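# Put the folded umbrella flat inside the storage box

## Task

Set the folded umbrella down lying flat on the floor of the storage box, clear of all four walls. It must never strike or lean on the rim, or on the inner face of a wall just under the rim, or the attempt may fail. The box has to stay exactly where it began, neither rotated nor tipped. The umbrella must stay in place with nothing from the robot holding it there. When finished, open the gripper and pull the arm away.

## Robot and tools

Robot: two six-joint xArm-style arms, left_arm and right_arm, each ending in a two-finger parallel gripper with a wrist camera. Base roots in the scene frame: left_arm at (-0.044, +0.311, 0) m, quat_wxyz (+0.995, 0, 0, +0.103); right_arm at (+0.036, -0.331, 0) m, quat_wxyz (+0.999, 0, 0, +0.042). Mounting plates and the metal frame behind the arms are fixed obstacles.

Scene frame: origin on the table surface midway between the arms, +z up, +x out across the table, +y toward left_arm. The arm names do not match the left or right of any image. Reported hand positions can be off, more so when an arm is stretched far.

Gripper geometry: fingers point along the gripper's +z axis and close along its y axis. end_effector_position is the point between the pads when shut, roughly 2 cm short of the fingertips; closing pushes the tips about 10 mm further along +z.

execute_actions(actions, pictures): actions is a list holding zero or one item. An empty list just reports state. A motion item is {"rows": [...], "steps": n}, with 1 to 15 rows and steps 1 to 15 (default 15); each step lasts 1/30 s, one row per step, and the final row repeats if rows run out. A wait item is {"steps": n} with n up to 300; it returns once that many steps have elapsed since the previous result, and your reply time eats into it. pictures (true/false) chooses whether camera images come back; by default they do. If a call is refused, nothing is sent.

Row layout: every row is one flat list of 14 numbers covering both arms even if one is idle: left_arm waist, shoulder, elbow, forearm roll, wrist pitch, wrist roll, opening, then right_arm in the same seven. The six joint values are absolute target angles in radians, same convention as the Joint positions line, not offsets. Ranges per arm: waist -6.283..6.283, shoulder -2.059..2.094, elbow -3.927..0.192, forearm roll -6.283..6.283, wrist pitch -1.693..3.142, wrist roll -6.283..6.283. A target more than 0.010 rad outside a range and beyond the joint's current angle is refused. True ends may sit 0.010 rad either side; requests past them are clipped, and the message "joint sent to its limit" may appear (possibly for an earlier action). Opening is an absolute value from -1 (shut) to +1 (fully open).

Motion limits: joint targets move at most 3.14 rad/s, with 0.16 s to ramp up, and all joints of one arm are timed to arrive together. Each step the sent target stays within 0.623 rad of the measured angle, and if the targets would move the gripper more than 70 mm from where it is now, the whole arm's targets are pulled back. Large moves therefore need several calls. Between calls the arms keep heading to the last row sent until motion settles or a step is HELD; after that only a fresh action moves them onward. Fingers already moving finish their motion.

Result lines: the state line gives each arm's gripper position (m), quat_wxyz and linear/angular velocity in the scene frame. Joint positions and Joint velocities list each arm's six joints (rad, rad/s) plus the finger-pad gap (m; 0.084 when fully open). grip_measured is the measured opening on the command scale. "joint command not followed" means a clearance check altered or blocked some joint targets; the rest of the row still ran. HELD marks steps where your row was not fully sent. Joint torque numbers are total drive output in joint order, with per-unit offset, scale and noise, nonzero even in free air. MOTOR HOT appears from 65 °C; at 80 °C the arm is braked until cool (OVER-TEMPERATURE FAULT). Holding weight heats motors, even while you think.

Gripping: to hold something, keep commanding an opening well under grip_measured; the bigger the gap the stronger the squeeze, up to about 24 N per pad for items up to about 6 cm wide. Quick closes can squeeze harder. Echoing grip_measured gives a light hold that weakens for wide parts.

Load limits (N m): waist 46.5, shoulder 46.5, elbow 27.9, forearm roll 27.9, wrist pitch 18.6, wrist roll 18.6, carried weight included. Exceeding one triggers a TORQUE FAULT: that arm halts, backs the joint off, pauses 10 s and drops the rest of the call.

Cameras: cam_head_left, cam_head_right, cam_high, cam_left_wrist, cam_right_wrist, each 896x504, returned in that order. Calibration (pinhole plus radial distortion, K, T_world_to_cam) is supplied per camera; wrist camera poses follow the arm's joint readings and all values may be slightly off. zoom_image(camera, region) enlarges part of a camera's latest image; region is [x0, y0, x1, y1] pixels from the top-left, no bigger than 504 by 504.

Other tools: show_instructions() shows the reference images for the scene; read_manual(section) returns URDF licence text ("licences"); neither moves anything. finished_scene(scene) closes the current scene by number, is final, and reports success.

Things to avoid: arms colliding or pressing on each other, dropping or flinging the umbrella, hitting the box rim or upper inner walls, shoving or turning the box, knocking anything off the table, forceful pushes and slams. Loose objects may occasionally be nudged by outside forces. Release the umbrella and move the gripper away before finishing.

Each tool is called after ">>>" as name(argument=value, ...) on one line, values as JSON.

Reference images:

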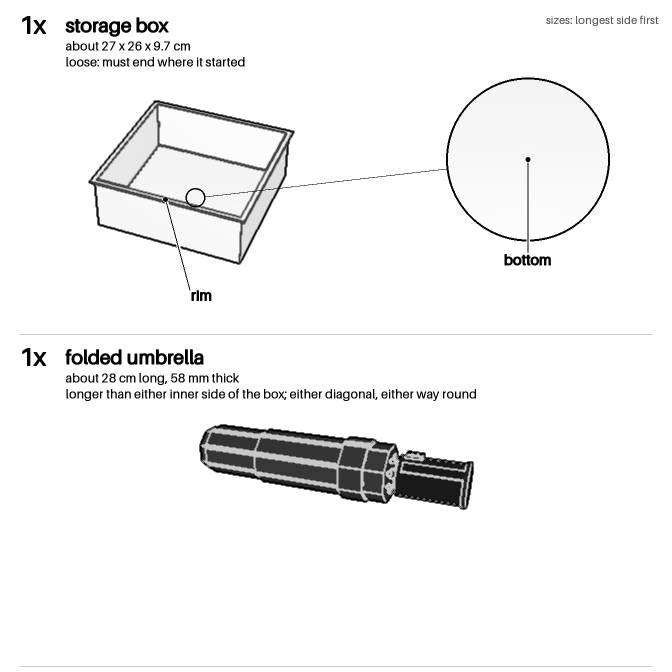

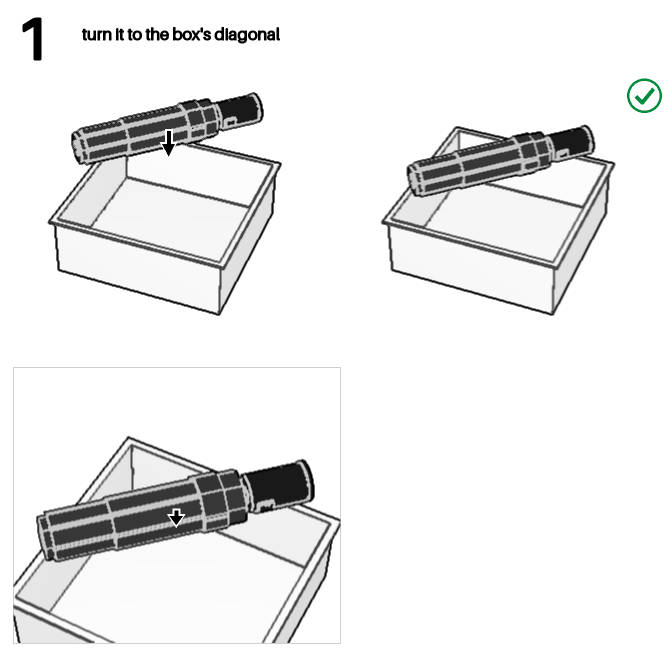

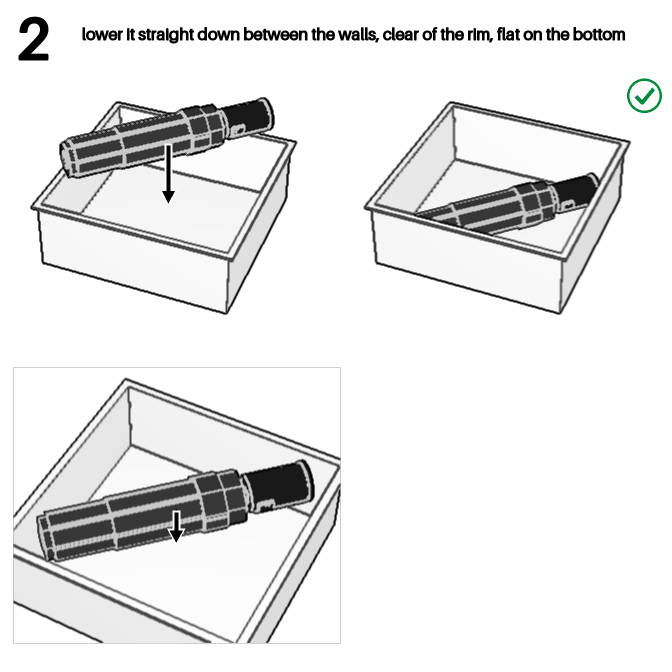

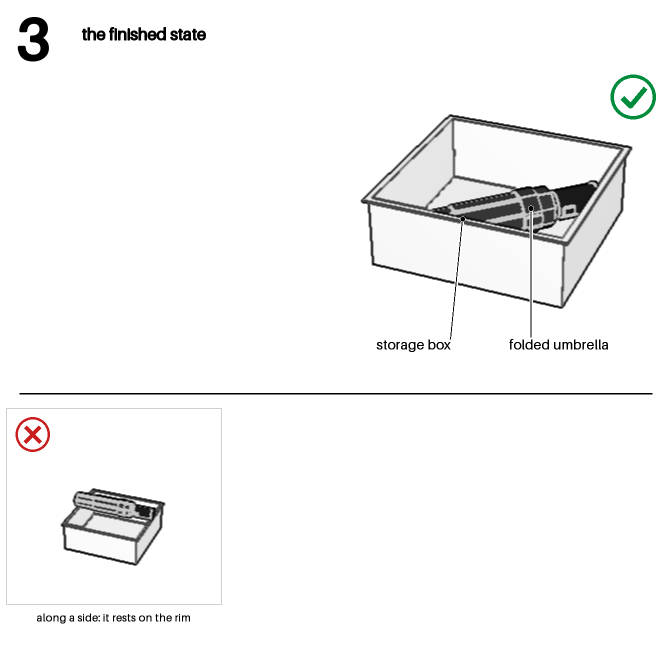

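## Session

>>> execute_actions(actions=[])

Scene clock: 0.00 s of 3960.00 s.
left_arm: end_effector_position=(+0.1108, +0.6300, +0.2576) grip_measured=+1.00 end_effector_quat_wxyz=(-0.160, -0.635, +0.648, -0.389) end_effector_velocity=(+0.000, -0.000, -0.000) end_effector_angular_velocity=(-0.000, -0.000, -0.000) | right_arm: end_effector_position=(+0.1390, -0.1063, +0.1465) grip_measured=+1.00 end_effector_quat_wxyz=(+0.200, -0.234, +0.939, -0.156) end_effector_velocity=(+0.000, -0.001, -0.000) end_effector_angular_velocity=(-0.002, -0.000, -0.002)
Joint positions: left_arm=[ 1.221  0.181 -1.338 -0.422  1.922  3.033  0.084] | right_arm=[ 1.475 -0.6   -0.327 -0.505  1.194 -1.819  0.084]
Joint velocities: left_arm=[-0.     0.     0.001  0.    -0.001  0.001  0.   ] | right_arm=[ 0.    -0.     0.     0.     0.002  0.001  0.   ]
Joint torques (N m, as the arm reports them, + toward a larger angle): no reading
Motor temperatures (°C, as the motors report them): left_arm=[35 35 38 38 38 42] | right_arm=[36 36 39 37 41 37]

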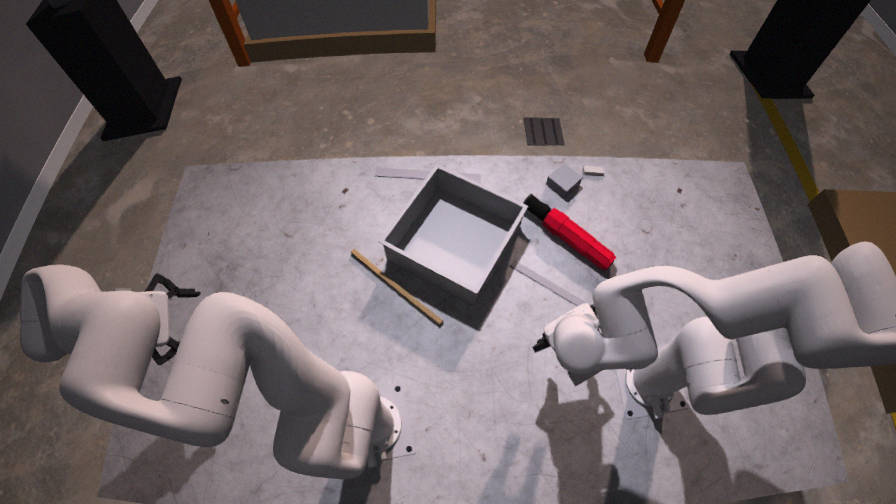

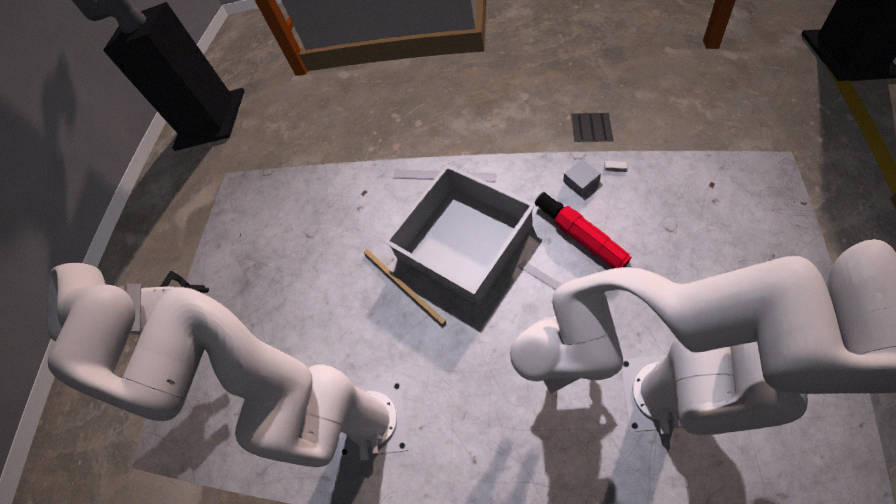

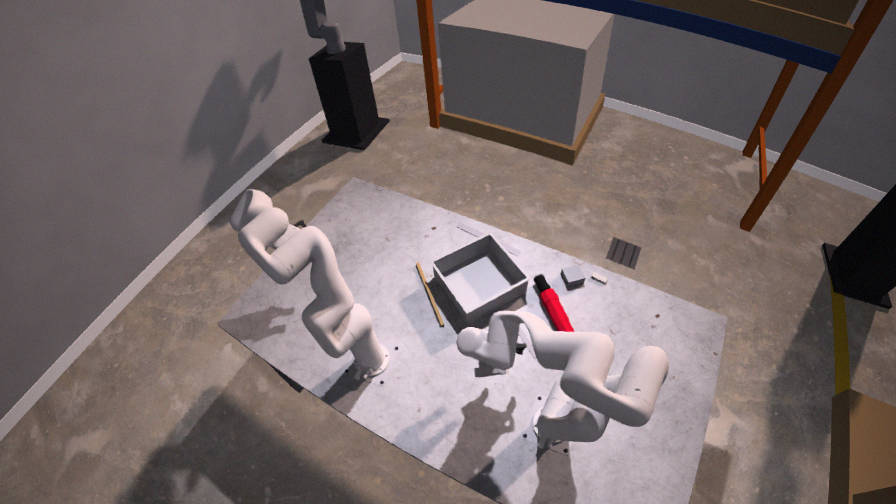

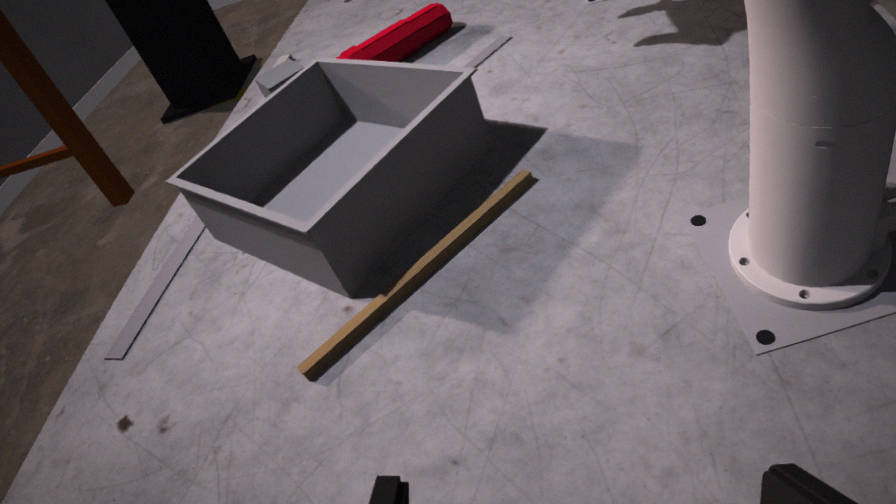

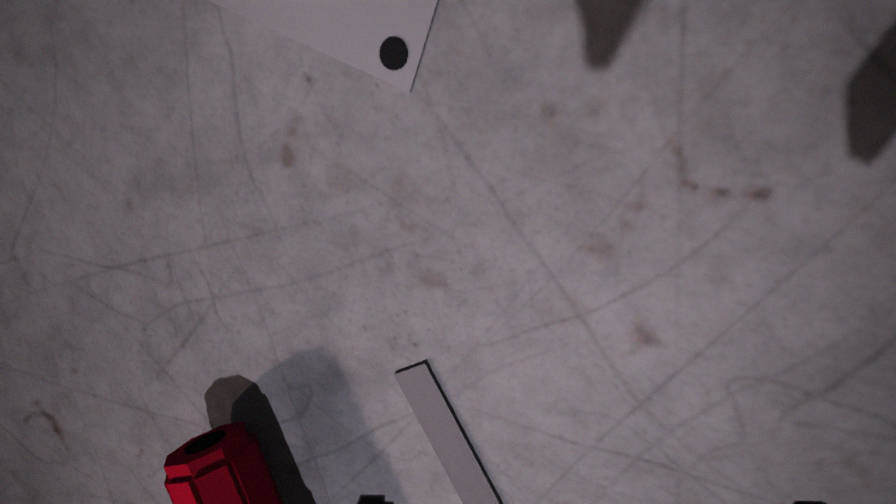

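>>> zoom_image(camera="cam_head_left", region=[370, 150, 630, 320])

>>> zoom_image(camera="cam_head_right", region=[380, 150, 640, 320])

Region (370, 150, 630, 320) of cam_head_left's 896x504 image, scaled by 1.938, with more detail than that image has; it fills the top 330 rows of this view, and the rest is white.

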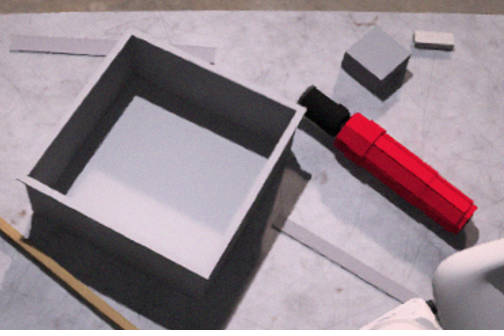

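Region (380, 150, 640, 320) of cam_head_right's 896x504 image, scaled by 1.938, with more detail than that image has; it fills the top 330 rows of this view, and the rest is white.

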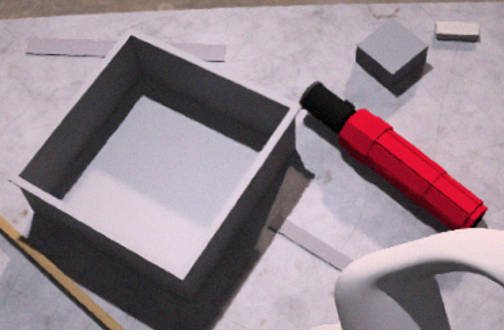

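>>> zoom_image(camera="cam_head_left", region=[510, 180, 630, 285])

Region (510, 180, 630, 285) of cam_head_left's 896x504 image, scaled by 4.200, with more detail than that image has; it fills the top 441 rows of this view, and the rest is white.

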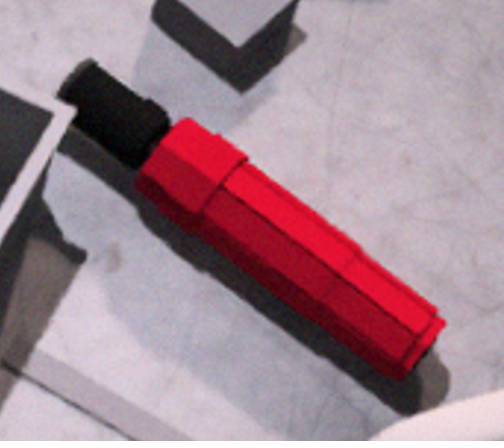

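>>> execute_actions(actions=[{"rows": [[1.221,0.181,-1.338,-0.422,1.922,3.033,1,0.2573,-0.140,-1.052,0,1.192,-0.448,1]], "steps": 15}], pictures=false)

>>> execute_actions(actions=[{"steps": 60}])

Scene clock: 86.67 s of 3960.00 s.
left_arm: end_effector_position=(+0.1109, +0.6301, +0.2575) grip_measured=+1.00 end_effector_quat_wxyz=(-0.160, -0.635, +0.648, -0.389) end_effector_velocity=(-0.000, -0.000, -0.000) end_effector_angular_velocity=(+0.000, +0.000, -0.001) | right_arm: end_effector_position=(+0.2501, -0.0495, +0.2062) grip_measured=+1.00 end_effector_quat_wxyz=(+0.078, +0.359, +0.928, -0.066) end_effector_velocity=(+0.352, -0.050, +0.092) end_effector_angular_velocity=(+0.504, -0.019, -2.495)
Joint positions: left_arm=[ 1.221  0.181 -1.338 -0.422  1.922  3.033  0.084] | right_arm=[ 0.948 -0.311 -0.769 -0.189  1.193 -1.292  0.084]
Joint velocities: left_arm=[ 0.    -0.     0.     0.001  0.     0.001  0.   ] | right_arm=[-1.167  0.373 -0.611  0.411 -0.002  1.159  0.   ]
Joint torques (N m, as the arm reports them, + toward a larger angle): left_arm=[ -0.18 -19.54 -21.45  -0.42  -0.27  -0.15] | right_arm=[ -2.26 -13.89  -9.    -0.05  -1.46  -0.31]
Motor temperatures (°C, as the motors report them): left_arm=[35 35 40 38 38 42] | right_arm=[36 36 41 37 41 37]
Steps of this call (steps 1 to 90: nothing new was sent; then 83.17 s passed at rest; steps 91 to 105: all 15 steps of this action). Readings (joint positions):
91: left_arm=[1.221 0.181 -1.338 -0.422 1.922 3.033] | right_arm=[1.474 -0.600 -0.327 -0.505 1.194 -1.818]
92: left_arm=[1.221 0.181 -1.338 -0.422 1.922 3.033] | right_arm=[1.469 -0.596 -0.332 -0.500 1.195 -1.811]
94: left_arm=[1.221 0.181 -1.338 -0.422 1.922 3.033] | right_arm=[1.411 -0.553 -0.387 -0.450 1.195 -1.750]
98: left_arm=[1.221 0.181 -1.338 -0.422 1.922 3.033] | right_arm=[1.224 -0.427 -0.578 -0.316 1.193 -1.568]
105: the state above

Scene clock: 88.67 s of 3960.00 s.
left_arm: end_effector_position=(+0.1109, +0.6301, +0.2575) grip_measured=+1.00 end_effector_quat_wxyz=(-0.160, -0.635, +0.648, -0.389) end_effector_velocity=(+0.000, +0.000, +0.000) end_effector_angular_velocity=(+0.002, -0.000, +0.001) | right_arm: end_effector_position=(+0.4475, -0.1856, +0.2500) grip_measured=+1.00 end_effector_quat_wxyz=(+0.000, +0.923, +0.384, -0.000) end_effector_velocity=(+0.000, +0.000, +0.000) end_effector_angular_velocity=(+0.001, -0.000, +0.000)
Joint positions: left_arm=[ 1.221  0.181 -1.338 -0.422  1.922  3.033  0.084] | right_arm=[ 0.257 -0.14  -1.052  0.     1.192 -0.448  0.084]
Joint velocities: left_arm=[-0.    -0.001 -0.    -0.    -0.001 -0.001  0.   ] | right_arm=[ 0.    -0.    -0.     0.001 -0.    -0.     0.   ]
Joint torques (N m, as the arm reports them, + toward a larger angle): left_arm=[ -0.02 -19.39 -21.42  -0.22  -0.21   0.  ] | right_arm=[ -2.34 -16.92 -10.37   0.39  -1.92  -0.31]
Motor temperatures (°C, as the motors report them): left_arm=[35 36 40 38 38 42] | right_arm=[36 36 41 37 41 37]
Steps of this call (steps 1 to 45: the robot went on to your last target; steps 46 to 60: nothing new was sent). Readings (joint positions):
1: left_arm=[1.221 0.181 -1.338 -0.422 1.922 3.033] | right_arm=[0.909 -0.299 -0.789 -0.176 1.192 -1.253]
2: left_arm=[1.221 0.181 -1.338 -0.422 1.922 3.033] | right_arm=[0.871 -0.289 -0.807 -0.164 1.192 -1.215]
4: left_arm=[1.221 0.181 -1.338 -0.422 1.922 3.033] | right_arm=[0.795 -0.269 -0.839 -0.142 1.192 -1.139]
8: left_arm=[1.221 0.181 -1.338 -0.422 1.922 3.033] | right_arm=[0.654 -0.235 -0.894 -0.105 1.193 -0.977]
60: the state above
All arms were judged still, so your last target was given up. Only a new action makes them travel on or press farther. Fingers that are still opening or closing keep moving.
camera_calibration (this result's frames):
cam_left_wrist: T_world_to_cam=[[-0.944501, -0.114361, -0.307958, 0.287497], [0.146058, 0.693504, -0.705492, -0.203579], [0.294252, -0.711318, -0.638312, 0.7108], [0, 0, 0, 1]] pos_world=[0.0921214, 0.679667, 0.398626]
cam_right_wrist: T_world_to_cam=[[0.716956, -0.697083, 0.0070703, -0.418873], [-0.697066, -0.716989, -0.00507475, 0.250703], [0.00860686, -0.00129009, -0.999962, 0.37434], [0, 0, 0, 1]] pos_world=[0.471848, -0.111754, 0.37856]

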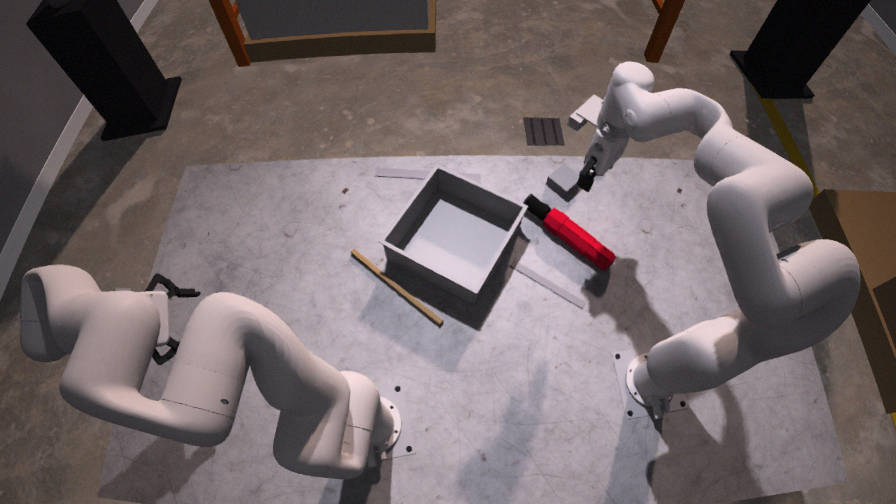

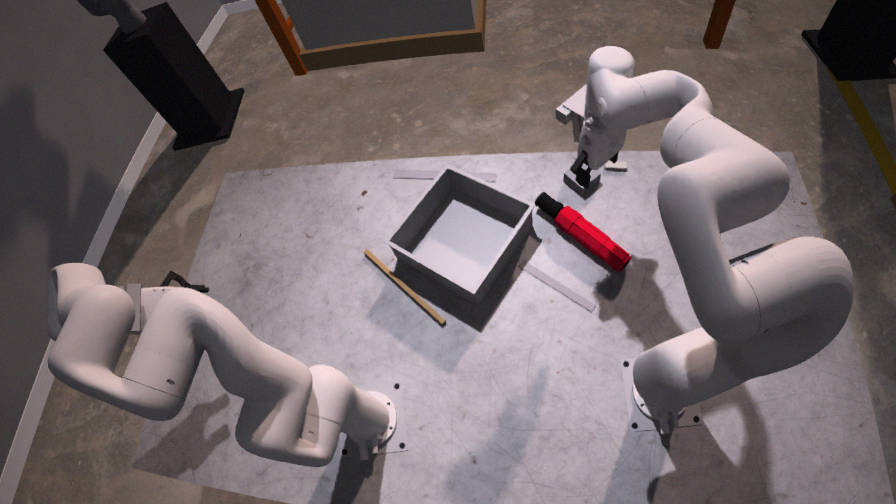

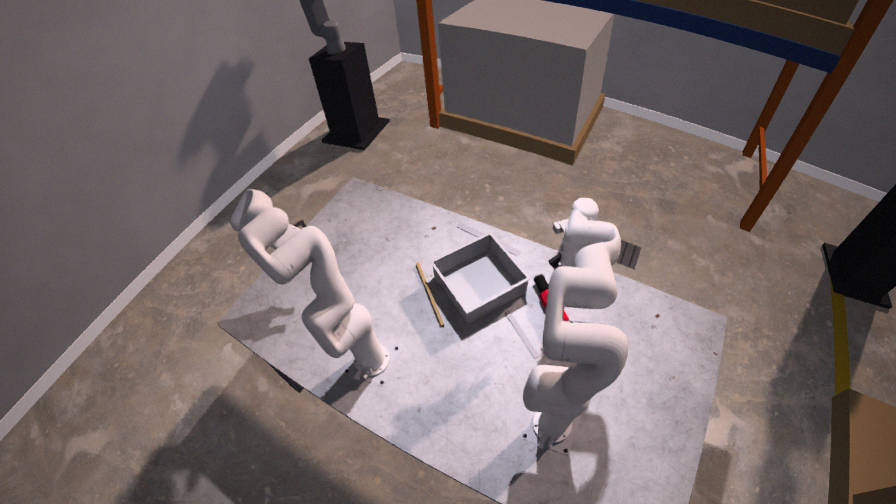

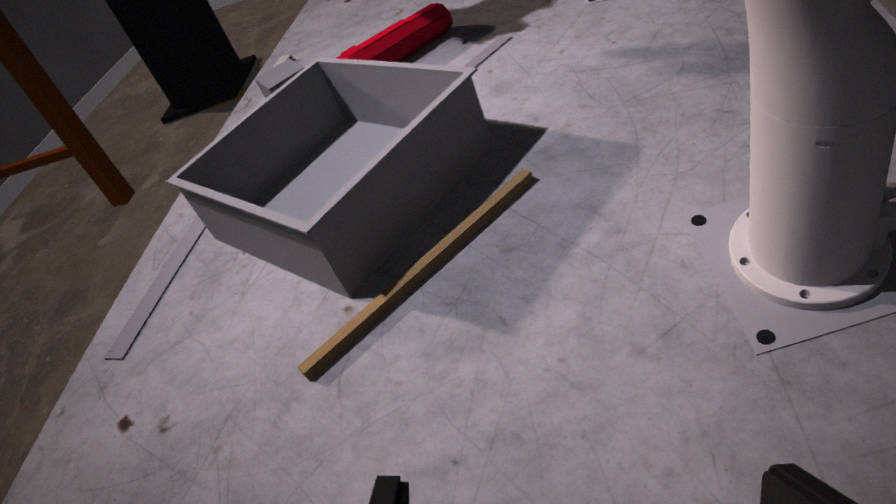

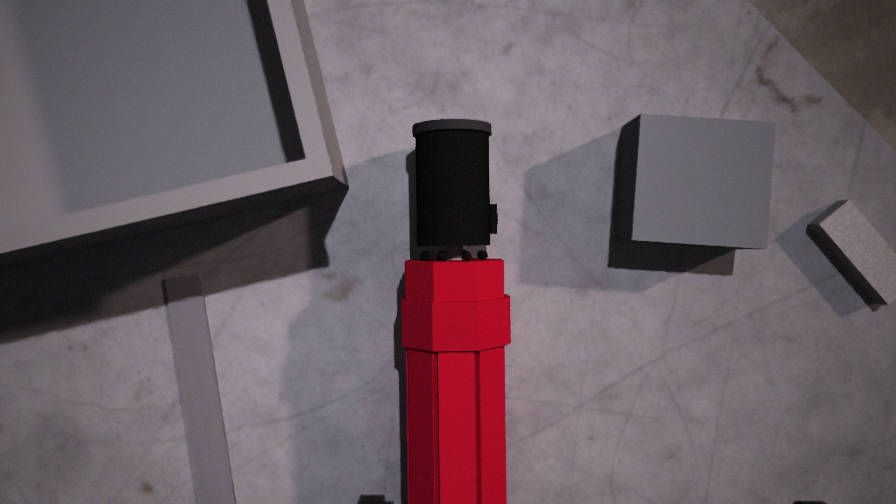

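>>> zoom_image(camera="cam_right_wrist", region=[330, 100, 580, 504])

Region (330, 100, 580, 504) of cam_right_wrist's 896x504 image, scaled by 1.248, with more detail than that image has; it fills the left 312 columns of this view, and the rest is white.

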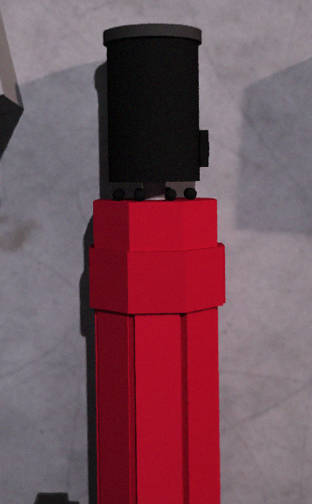

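>>> execute_actions(actions=[{"rows": [[1.221,0.181,-1.338,-0.422,1.922,3.033,1,0.271,-0.114,-0.989,0,1.103,-0.440,1],[1.221,0.181,-1.338,-0.422,1.922,3.033,1,0.285,-0.089,-0.926,0,1.015,-0.432,1],[1.221,0.181,-1.338,-0.422,1.922,3.033,1,0.299,-0.063,-0.863,0,0.926,-0.424,1],[1.221,0.181,-1.338,-0.422,1.922,3.033,1,0.3134,-0.0370,-0.8000,0,0.8371,-0.4156,1]], "steps": 15}], pictures=false)

>>> execute_actions(actions=[{"steps": 15}])

Scene clock: 135.93 s of 3960.00 s.
left_arm: end_effector_position=(+0.1109, +0.6301, +0.2575) grip_measured=+1.00 end_effector_quat_wxyz=(-0.160, -0.635, +0.648, -0.389) end_effector_velocity=(-0.000, +0.000, -0.000) end_effector_angular_velocity=(+0.001, +0.001, -0.000) | right_arm: end_effector_position=(+0.4282, -0.1675, +0.1307) grip_measured=+1.00 end_effector_quat_wxyz=(-0.000, +0.919, +0.395, -0.002) end_effector_velocity=(+0.025, +0.015, +0.011) end_effector_angular_velocity=(+0.046, -0.111, -0.001)
Joint positions: left_arm=[ 1.221  0.181 -1.338 -0.422  1.922  3.033  0.084] | right_arm=[ 0.313 -0.037 -0.803  0.     0.844 -0.416  0.084]
Joint velocities: left_arm=[ 0.     0.    -0.     0.001 -0.001  0.    -0.   ] | right_arm=[ 0.009 -0.008  0.002 -0.    -0.114  0.01   0.   ]
Joint torques (N m, as the arm reports them, + toward a larger angle): left_arm=[ -0.09 -19.5  -21.58  -0.18  -0.17  -0.12] | right_arm=[ -2.53 -18.69 -10.09   0.44  -2.01  -0.27]
Motor temperatures (°C, as the motors report them): left_arm=[35 36 40 38 38 42] | right_arm=[36 36 41 37 41 37]
Steps of this call (steps 1 to 90: nothing new was sent; then 43.77 s passed at rest; steps 91 to 105: all 15 steps of this action). Readings (joint positions):
91: left_arm=[1.221 0.181 -1.338 -0.422 1.922 3.033] | right_arm=[0.257 -0.140 -1.052 -0.000 1.192 -0.448]
92: left_arm=[1.221 0.181 -1.338 -0.422 1.922 3.033] | right_arm=[0.258 -0.139 -1.049 -0.000 1.185 -0.447]
94: left_arm=[1.221 0.181 -1.338 -0.422 1.922 3.033] | right_arm=[0.266 -0.128 -1.017 -0.000 1.130 -0.443]
98: left_arm=[1.221 0.181 -1.338 -0.422 1.922 3.033] | right_arm=[0.290 -0.078 -0.901 0.000 0.984 -0.429]
105: the state above

Scene clock: 136.43 s of 3960.00 s.
left_arm: end_effector_position=(+0.1109, +0.6301, +0.2575) grip_measured=+1.00 end_effector_quat_wxyz=(-0.160, -0.635, +0.648, -0.389) end_effector_velocity=(+0.000, +0.000, -0.001) end_effector_angular_velocity=(+0.000, +0.001, +0.001) | right_arm: end_effector_position=(+0.4287, -0.1670, +0.1301) grip_measured=+1.00 end_effector_quat_wxyz=(+0.000, +0.919, +0.395, +0.000) end_effector_velocity=(-0.001, -0.000, -0.001) end_effector_angular_velocity=(-0.001, +0.003, +0.000)
Joint positions: left_arm=[ 1.221  0.181 -1.338 -0.422  1.922  3.033  0.084] | right_arm=[ 0.313 -0.037 -0.8   -0.     0.837 -0.416  0.084]
Joint velocities: left_arm=[-0.     0.001  0.     0.    -0.001 -0.    -0.   ] | right_arm=[ 0.     0.002  0.001  0.    -0.    -0.     0.   ]
Joint torques (N m, as the arm reports them, + toward a larger angle): left_arm=[ -0.21 -19.44 -21.64  -0.58  -0.09   0.02] | right_arm=[ -2.14 -17.63  -9.38   0.39  -1.94  -0.35]
Motor temperatures (°C, as the motors report them): left_arm=[35 36 40 38 38 42] | right_arm=[36 36 41 37 41 37]
Steps of this call (steps 1 to 15: the robot went on to your last target). Readings (joint positions):
1: left_arm=[1.221 0.181 -1.338 -0.422 1.922 3.033] | right_arm=[0.313 -0.038 -0.803 0.000 0.841 -0.416]
2: left_arm=[1.221 0.181 -1.338 -0.422 1.922 3.033] | right_arm=[0.313 -0.038 -0.804 -0.000 0.839 -0.416]
4: left_arm=[1.221 0.181 -1.338 -0.422 1.922 3.033] | right_arm=[0.313 -0.039 -0.803 -0.000 0.838 -0.416]
8: left_arm=[1.221 0.181 -1.338 -0.422 1.922 3.033] | right_arm=[0.313 -0.038 -0.801 -0.000 0.837 -0.416]
15: the state above
All arms were judged still, so your last target was given up. Only a new action makes them travel on or press farther. Fingers that are still opening or closing keep moving.
camera_calibration (this result's frames):
cam_left_wrist: T_world_to_cam=[[-0.944501, -0.114362, -0.307958, 0.287497], [0.146058, 0.693504, -0.705492, -0.203579], [0.294252, -0.711318, -0.638312, 0.7108], [0, 0, 0, 1]] pos_world=[0.0921214, 0.679667, 0.398626]
cam_right_wrist: T_world_to_cam=[[0.733241, -0.679931, 0.00718877, -0.395686], [-0.67991, -0.733276, -0.00533232, 0.240247], [0.00889696, -0.000977842, -0.99996, 0.254547], [0, 0, 0, 1]] pos_world=[0.451215, -0.0926224, 0.258662]

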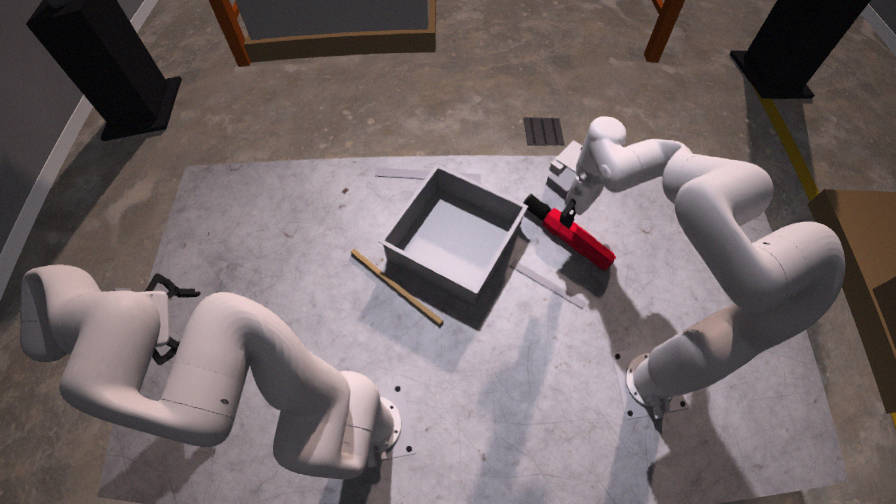

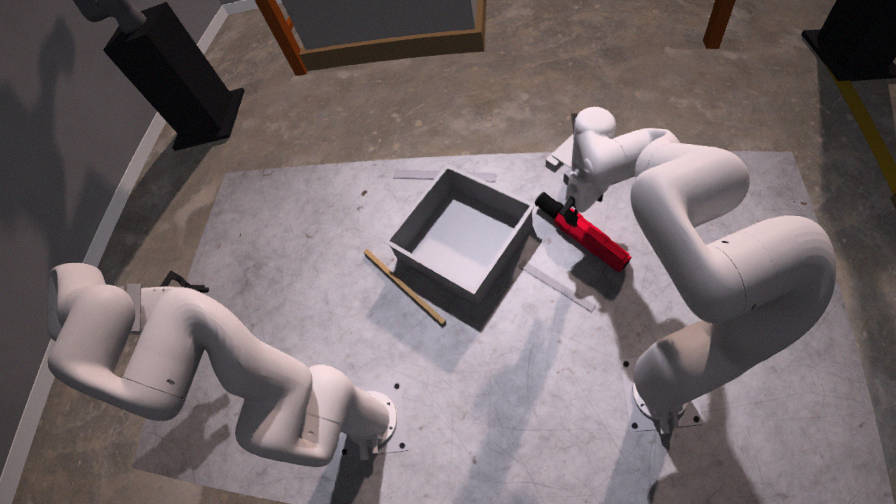

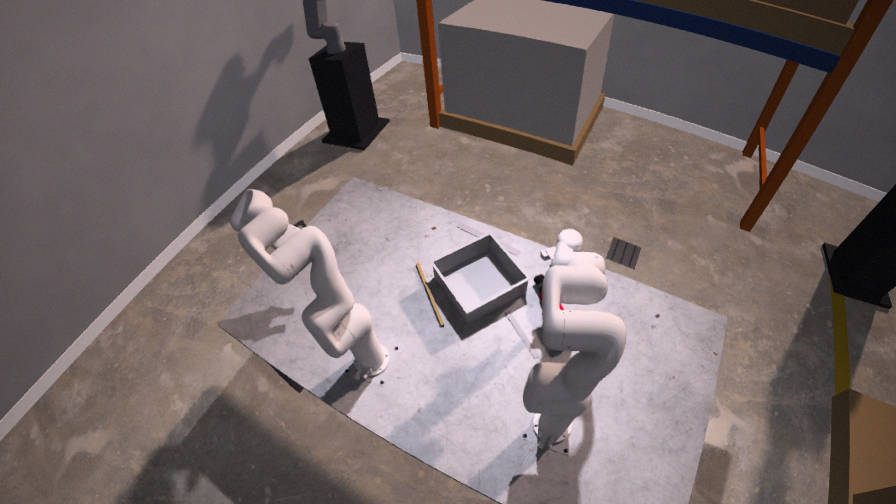

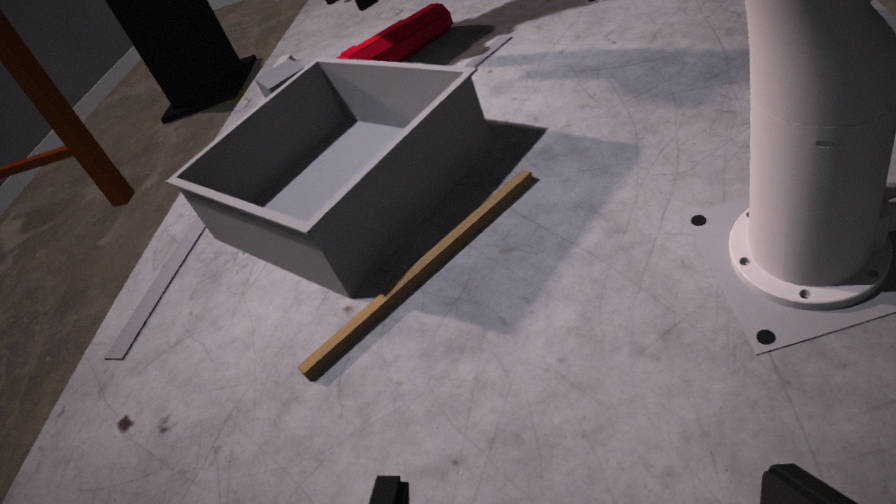

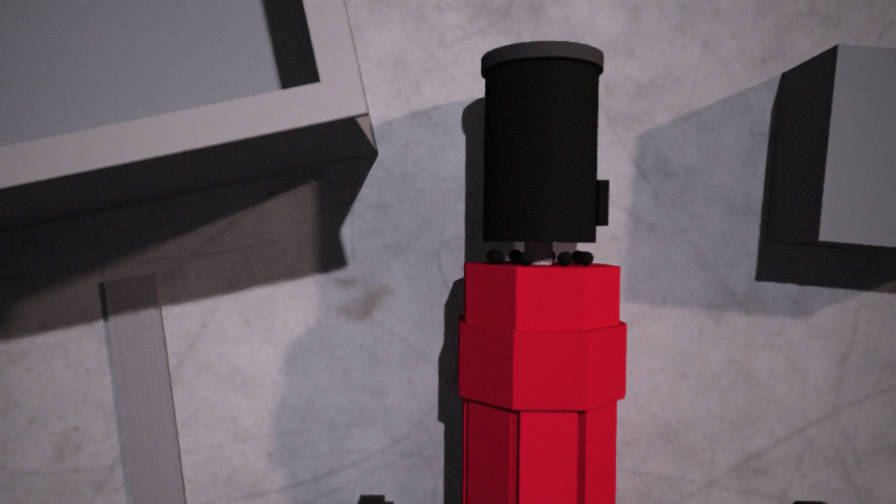

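>>> execute_actions(actions=[{"rows": [[1.221,0.181,-1.338,-0.422,1.922,3.033,1,0.3134,-0.027,-0.795,0,0.822,-0.4156,1],[1.221,0.181,-1.338,-0.422,1.922,3.033,1,0.3134,-0.014,-0.788,0,0.802,-0.4156,1],[1.221,0.181,-1.338,-0.422,1.922,3.033,1,0.3134,0.003,-0.780,0,0.777,-0.4156,1],[1.221,0.181,-1.338,-0.422,1.922,3.033,1,0.3134,0.023,-0.770,0,0.747,-0.4156,1],[1.221,0.181,-1.338,-0.422,1.922,3.033,1,0.3134,0.045,-0.761,0,0.716,-0.4156,1],[1.221,0.181,-1.338,-0.422,1.922,3.033,1,0.3134,0.066,-0.7525,0,0.6864,-0.4156,1],[1.221,0.181,-1.338,-0.422,1.922,3.033,1,0.3134,0.087,-0.747,0,0.660,-0.4156,1],[1.221,0.181,-1.338,-0.422,1.922,3.033,1,0.3134,0.108,-0.742,0,0.634,-0.4156,1],[1.221,0.181,-1.338,-0.422,1.922,3.033,1,0.3134,0.128,-0.738,0,0.610,-0.4156,1],[1.221,0.181,-1.338,-0.422,1.922,3.033,1,0.3134,0.146,-0.735,0,0.589,-0.4156,1],[1.221,0.181,-1.338,-0.422,1.922,3.033,1,0.3134,0.161,-0.7335,0,0.5725,-0.4156,1],[1.221,0.181,-1.338,-0.422,1.922,3.033,1,0.3134,0.173,-0.7325,0,0.5595,-0.4156,1],[1.221,0.181,-1.338,-0.422,1.922,3.033,1,0.3134,0.181,-0.732,0,0.551,-0.4156,1],[1.221,0.181,-1.338,-0.422,1.922,3.033,1,0.3134,0.1852,-0.7318,0,0.5466,-0.4156,1]], "steps": 15}], pictures=false)

>>> execute_actions(actions=[{"steps": 12}])

Scene clock: 158.47 s of 3960.00 s.
left_arm: end_effector_position=(+0.1109, +0.6301, +0.2575) grip_measured=+1.00 end_effector_quat_wxyz=(-0.160, -0.635, +0.648, -0.389) end_effector_velocity=(-0.000, +0.000, -0.000) end_effector_angular_velocity=(+0.000, -0.000, +0.000) | right_arm: end_effector_position=(+0.4273, -0.1675, +0.0427) grip_measured=+1.00 end_effector_quat_wxyz=(-0.000, +0.919, +0.395, -0.003) end_effector_velocity=(-0.005, -0.002, -0.147) end_effector_angular_velocity=(-0.003, +0.008, +0.001)
Joint positions: left_arm=[ 1.221  0.181 -1.338 -0.422  1.922  3.033  0.084] | right_arm=[ 0.313  0.158 -0.734  0.     0.581 -0.416  0.084]
Joint velocities: left_arm=[ 0.     0.     0.     0.    -0.001  0.     0.   ] | right_arm=[-0.     0.379  0.054  0.    -0.425 -0.001 -0.   ]
Joint torques (N m, as the arm reports them, + toward a larger angle): left_arm=[ -0.1  -19.27 -21.37  -0.65  -0.15  -0.16] | right_arm=[ -2.03 -23.72  -9.19   0.49  -1.85  -0.3 ]
Motor temperatures (°C, as the motors report them): left_arm=[35 36 40 38 38 42] | right_arm=[36 36 41 37 41 37]
Steps of this call (steps 1 to 90: nothing new was sent; then 18.53 s passed at rest; steps 91 to 105: all 15 steps of this action). Readings (joint positions):
91: left_arm=[1.221 0.181 -1.338 -0.422 1.922 3.033] | right_arm=[0.313 -0.037 -0.800 -0.000 0.837 -0.416]
92: left_arm=[1.221 0.181 -1.338 -0.422 1.922 3.033] | right_arm=[0.313 -0.036 -0.800 -0.000 0.834 -0.416]
94: left_arm=[1.221 0.181 -1.338 -0.422 1.922 3.033] | right_arm=[0.313 -0.026 -0.796 -0.000 0.818 -0.416]
98: left_arm=[1.221 0.181 -1.338 -0.422 1.922 3.033] | right_arm=[0.313 0.028 -0.770 -0.000 0.740 -0.416]
105: the state above

Scene clock: 158.87 s of 3960.00 s.
left_arm: end_effector_position=(+0.1109, +0.6301, +0.2575) grip_measured=+1.00 end_effector_quat_wxyz=(-0.160, -0.635, +0.648, -0.389) end_effector_velocity=(+0.000, +0.000, +0.000) end_effector_angular_velocity=(-0.000, -0.001, +0.001) | right_arm: end_effector_position=(+0.4290, -0.1668, +0.0335) grip_measured=+1.00 end_effector_quat_wxyz=(+0.000, +0.919, +0.395, +0.001) end_effector_velocity=(-0.003, -0.001, -0.003) end_effector_angular_velocity=(-0.003, +0.007, +0.001)
Joint positions: left_arm=[ 1.221  0.181 -1.338 -0.422  1.922  3.033  0.084] | right_arm=[ 0.313  0.184 -0.732 -0.     0.547 -0.416  0.084]
Joint velocities: left_arm=[ 0.     0.001 -0.001 -0.001  0.001 -0.     0.   ] | right_arm=[ 0.     0.005  0.004 -0.    -0.002 -0.001  0.   ]
Joint torques (N m, as the arm reports them, + toward a larger angle): left_arm=[ -0.11 -18.95 -21.6   -0.57  -0.19   0.04] | right_arm=[ -2.33 -19.77  -7.72   0.47  -1.99  -0.35]
Motor temperatures (°C, as the motors report them): left_arm=[35 36 40 38 38 42] | right_arm=[36 36 41 37 41 37]
Steps of this call (steps 1 to 12: the robot went on to your last target). Readings (joint positions):
1: left_arm=[1.221 0.181 -1.338 -0.422 1.922 3.033] | right_arm=[0.313 0.169 -0.732 0.000 0.569 -0.416]
2: left_arm=[1.221 0.181 -1.338 -0.422 1.922 3.033] | right_arm=[0.313 0.176 -0.731 0.000 0.561 -0.416]
4: left_arm=[1.221 0.181 -1.338 -0.422 1.922 3.033] | right_arm=[0.313 0.182 -0.732 0.000 0.552 -0.416]
8: left_arm=[1.221 0.181 -1.338 -0.422 1.922 3.033] | right_arm=[0.313 0.183 -0.733 -0.000 0.547 -0.416]
12: the state above
camera_calibration (this result's frames):
cam_left_wrist: T_world_to_cam=[[-0.944502, -0.114362, -0.307958, 0.287497], [0.146058, 0.693504, -0.705492, -0.203579], [0.294252, -0.711318, -0.638312, 0.7108], [0, 0, 0, 1]] pos_world=[0.0921214, 0.679667, 0.398626]
cam_right_wrist: T_world_to_cam=[[0.733271, -0.679894, 0.00755711, -0.395119], [-0.679867, -0.73331, -0.00614469, 0.240033], [0.00971945, -0.000632107, -0.999953, 0.157607], [0, 0, 0, 1]] pos_world=[0.451388, -0.0925212, 0.16206]

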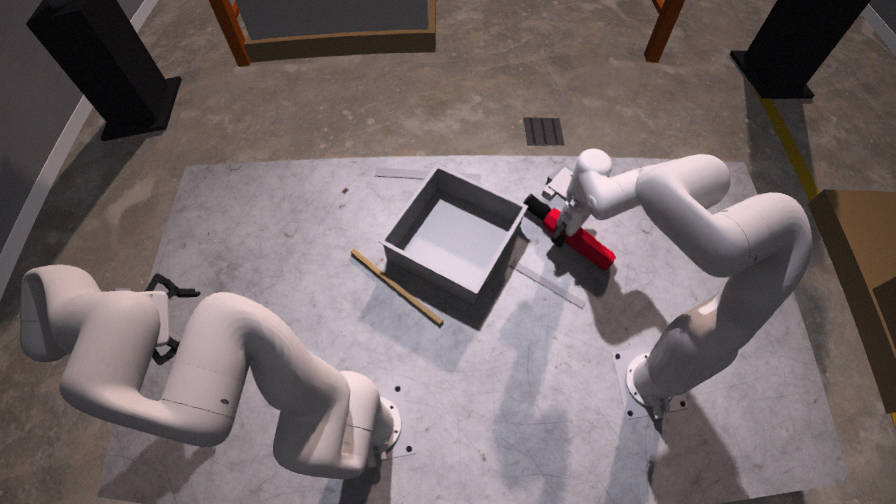

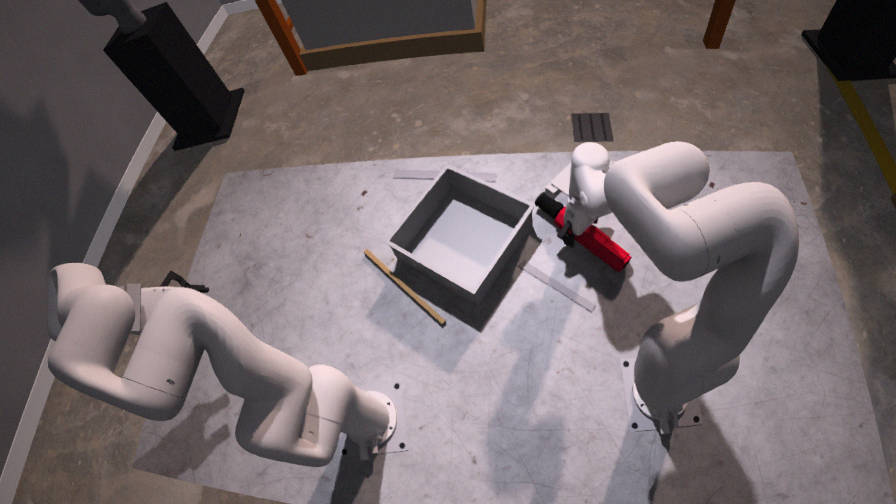

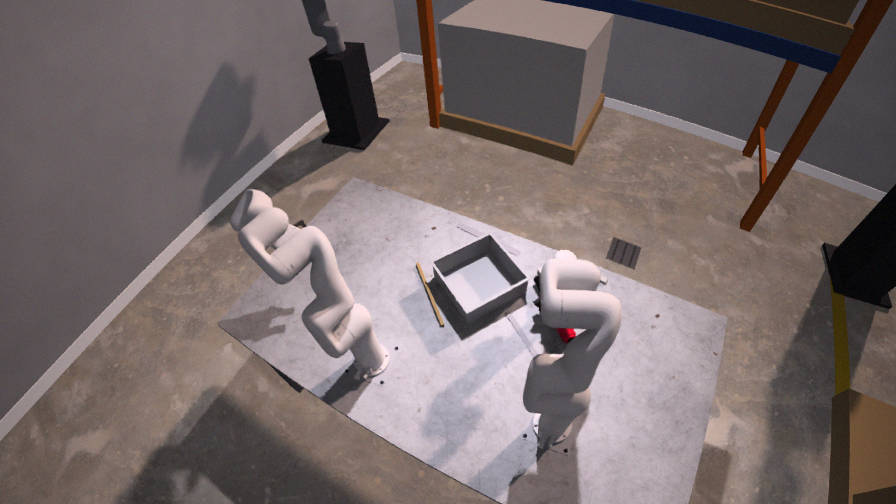

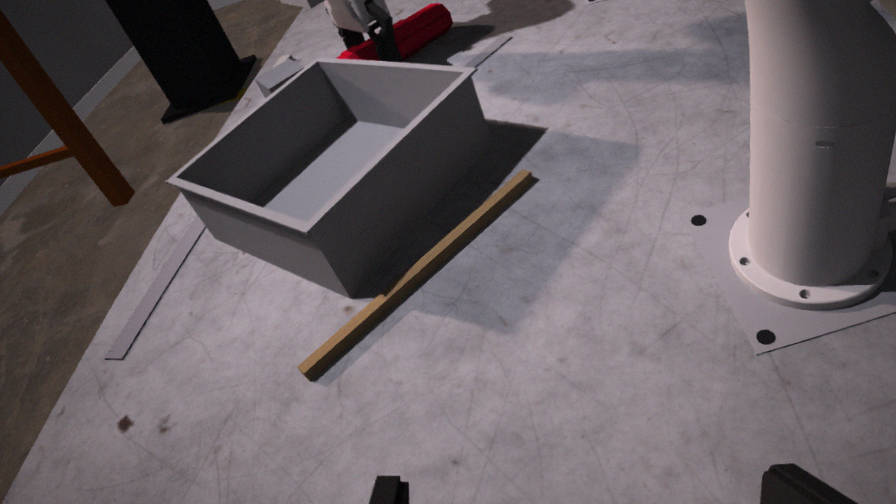

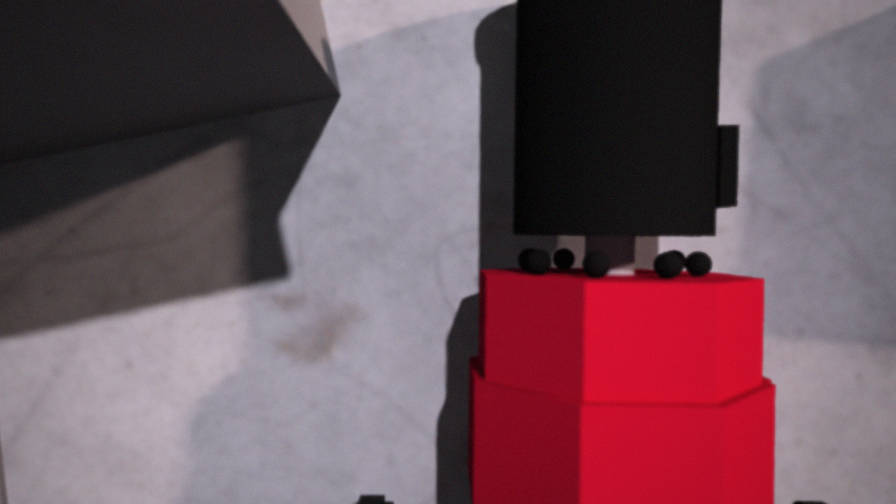

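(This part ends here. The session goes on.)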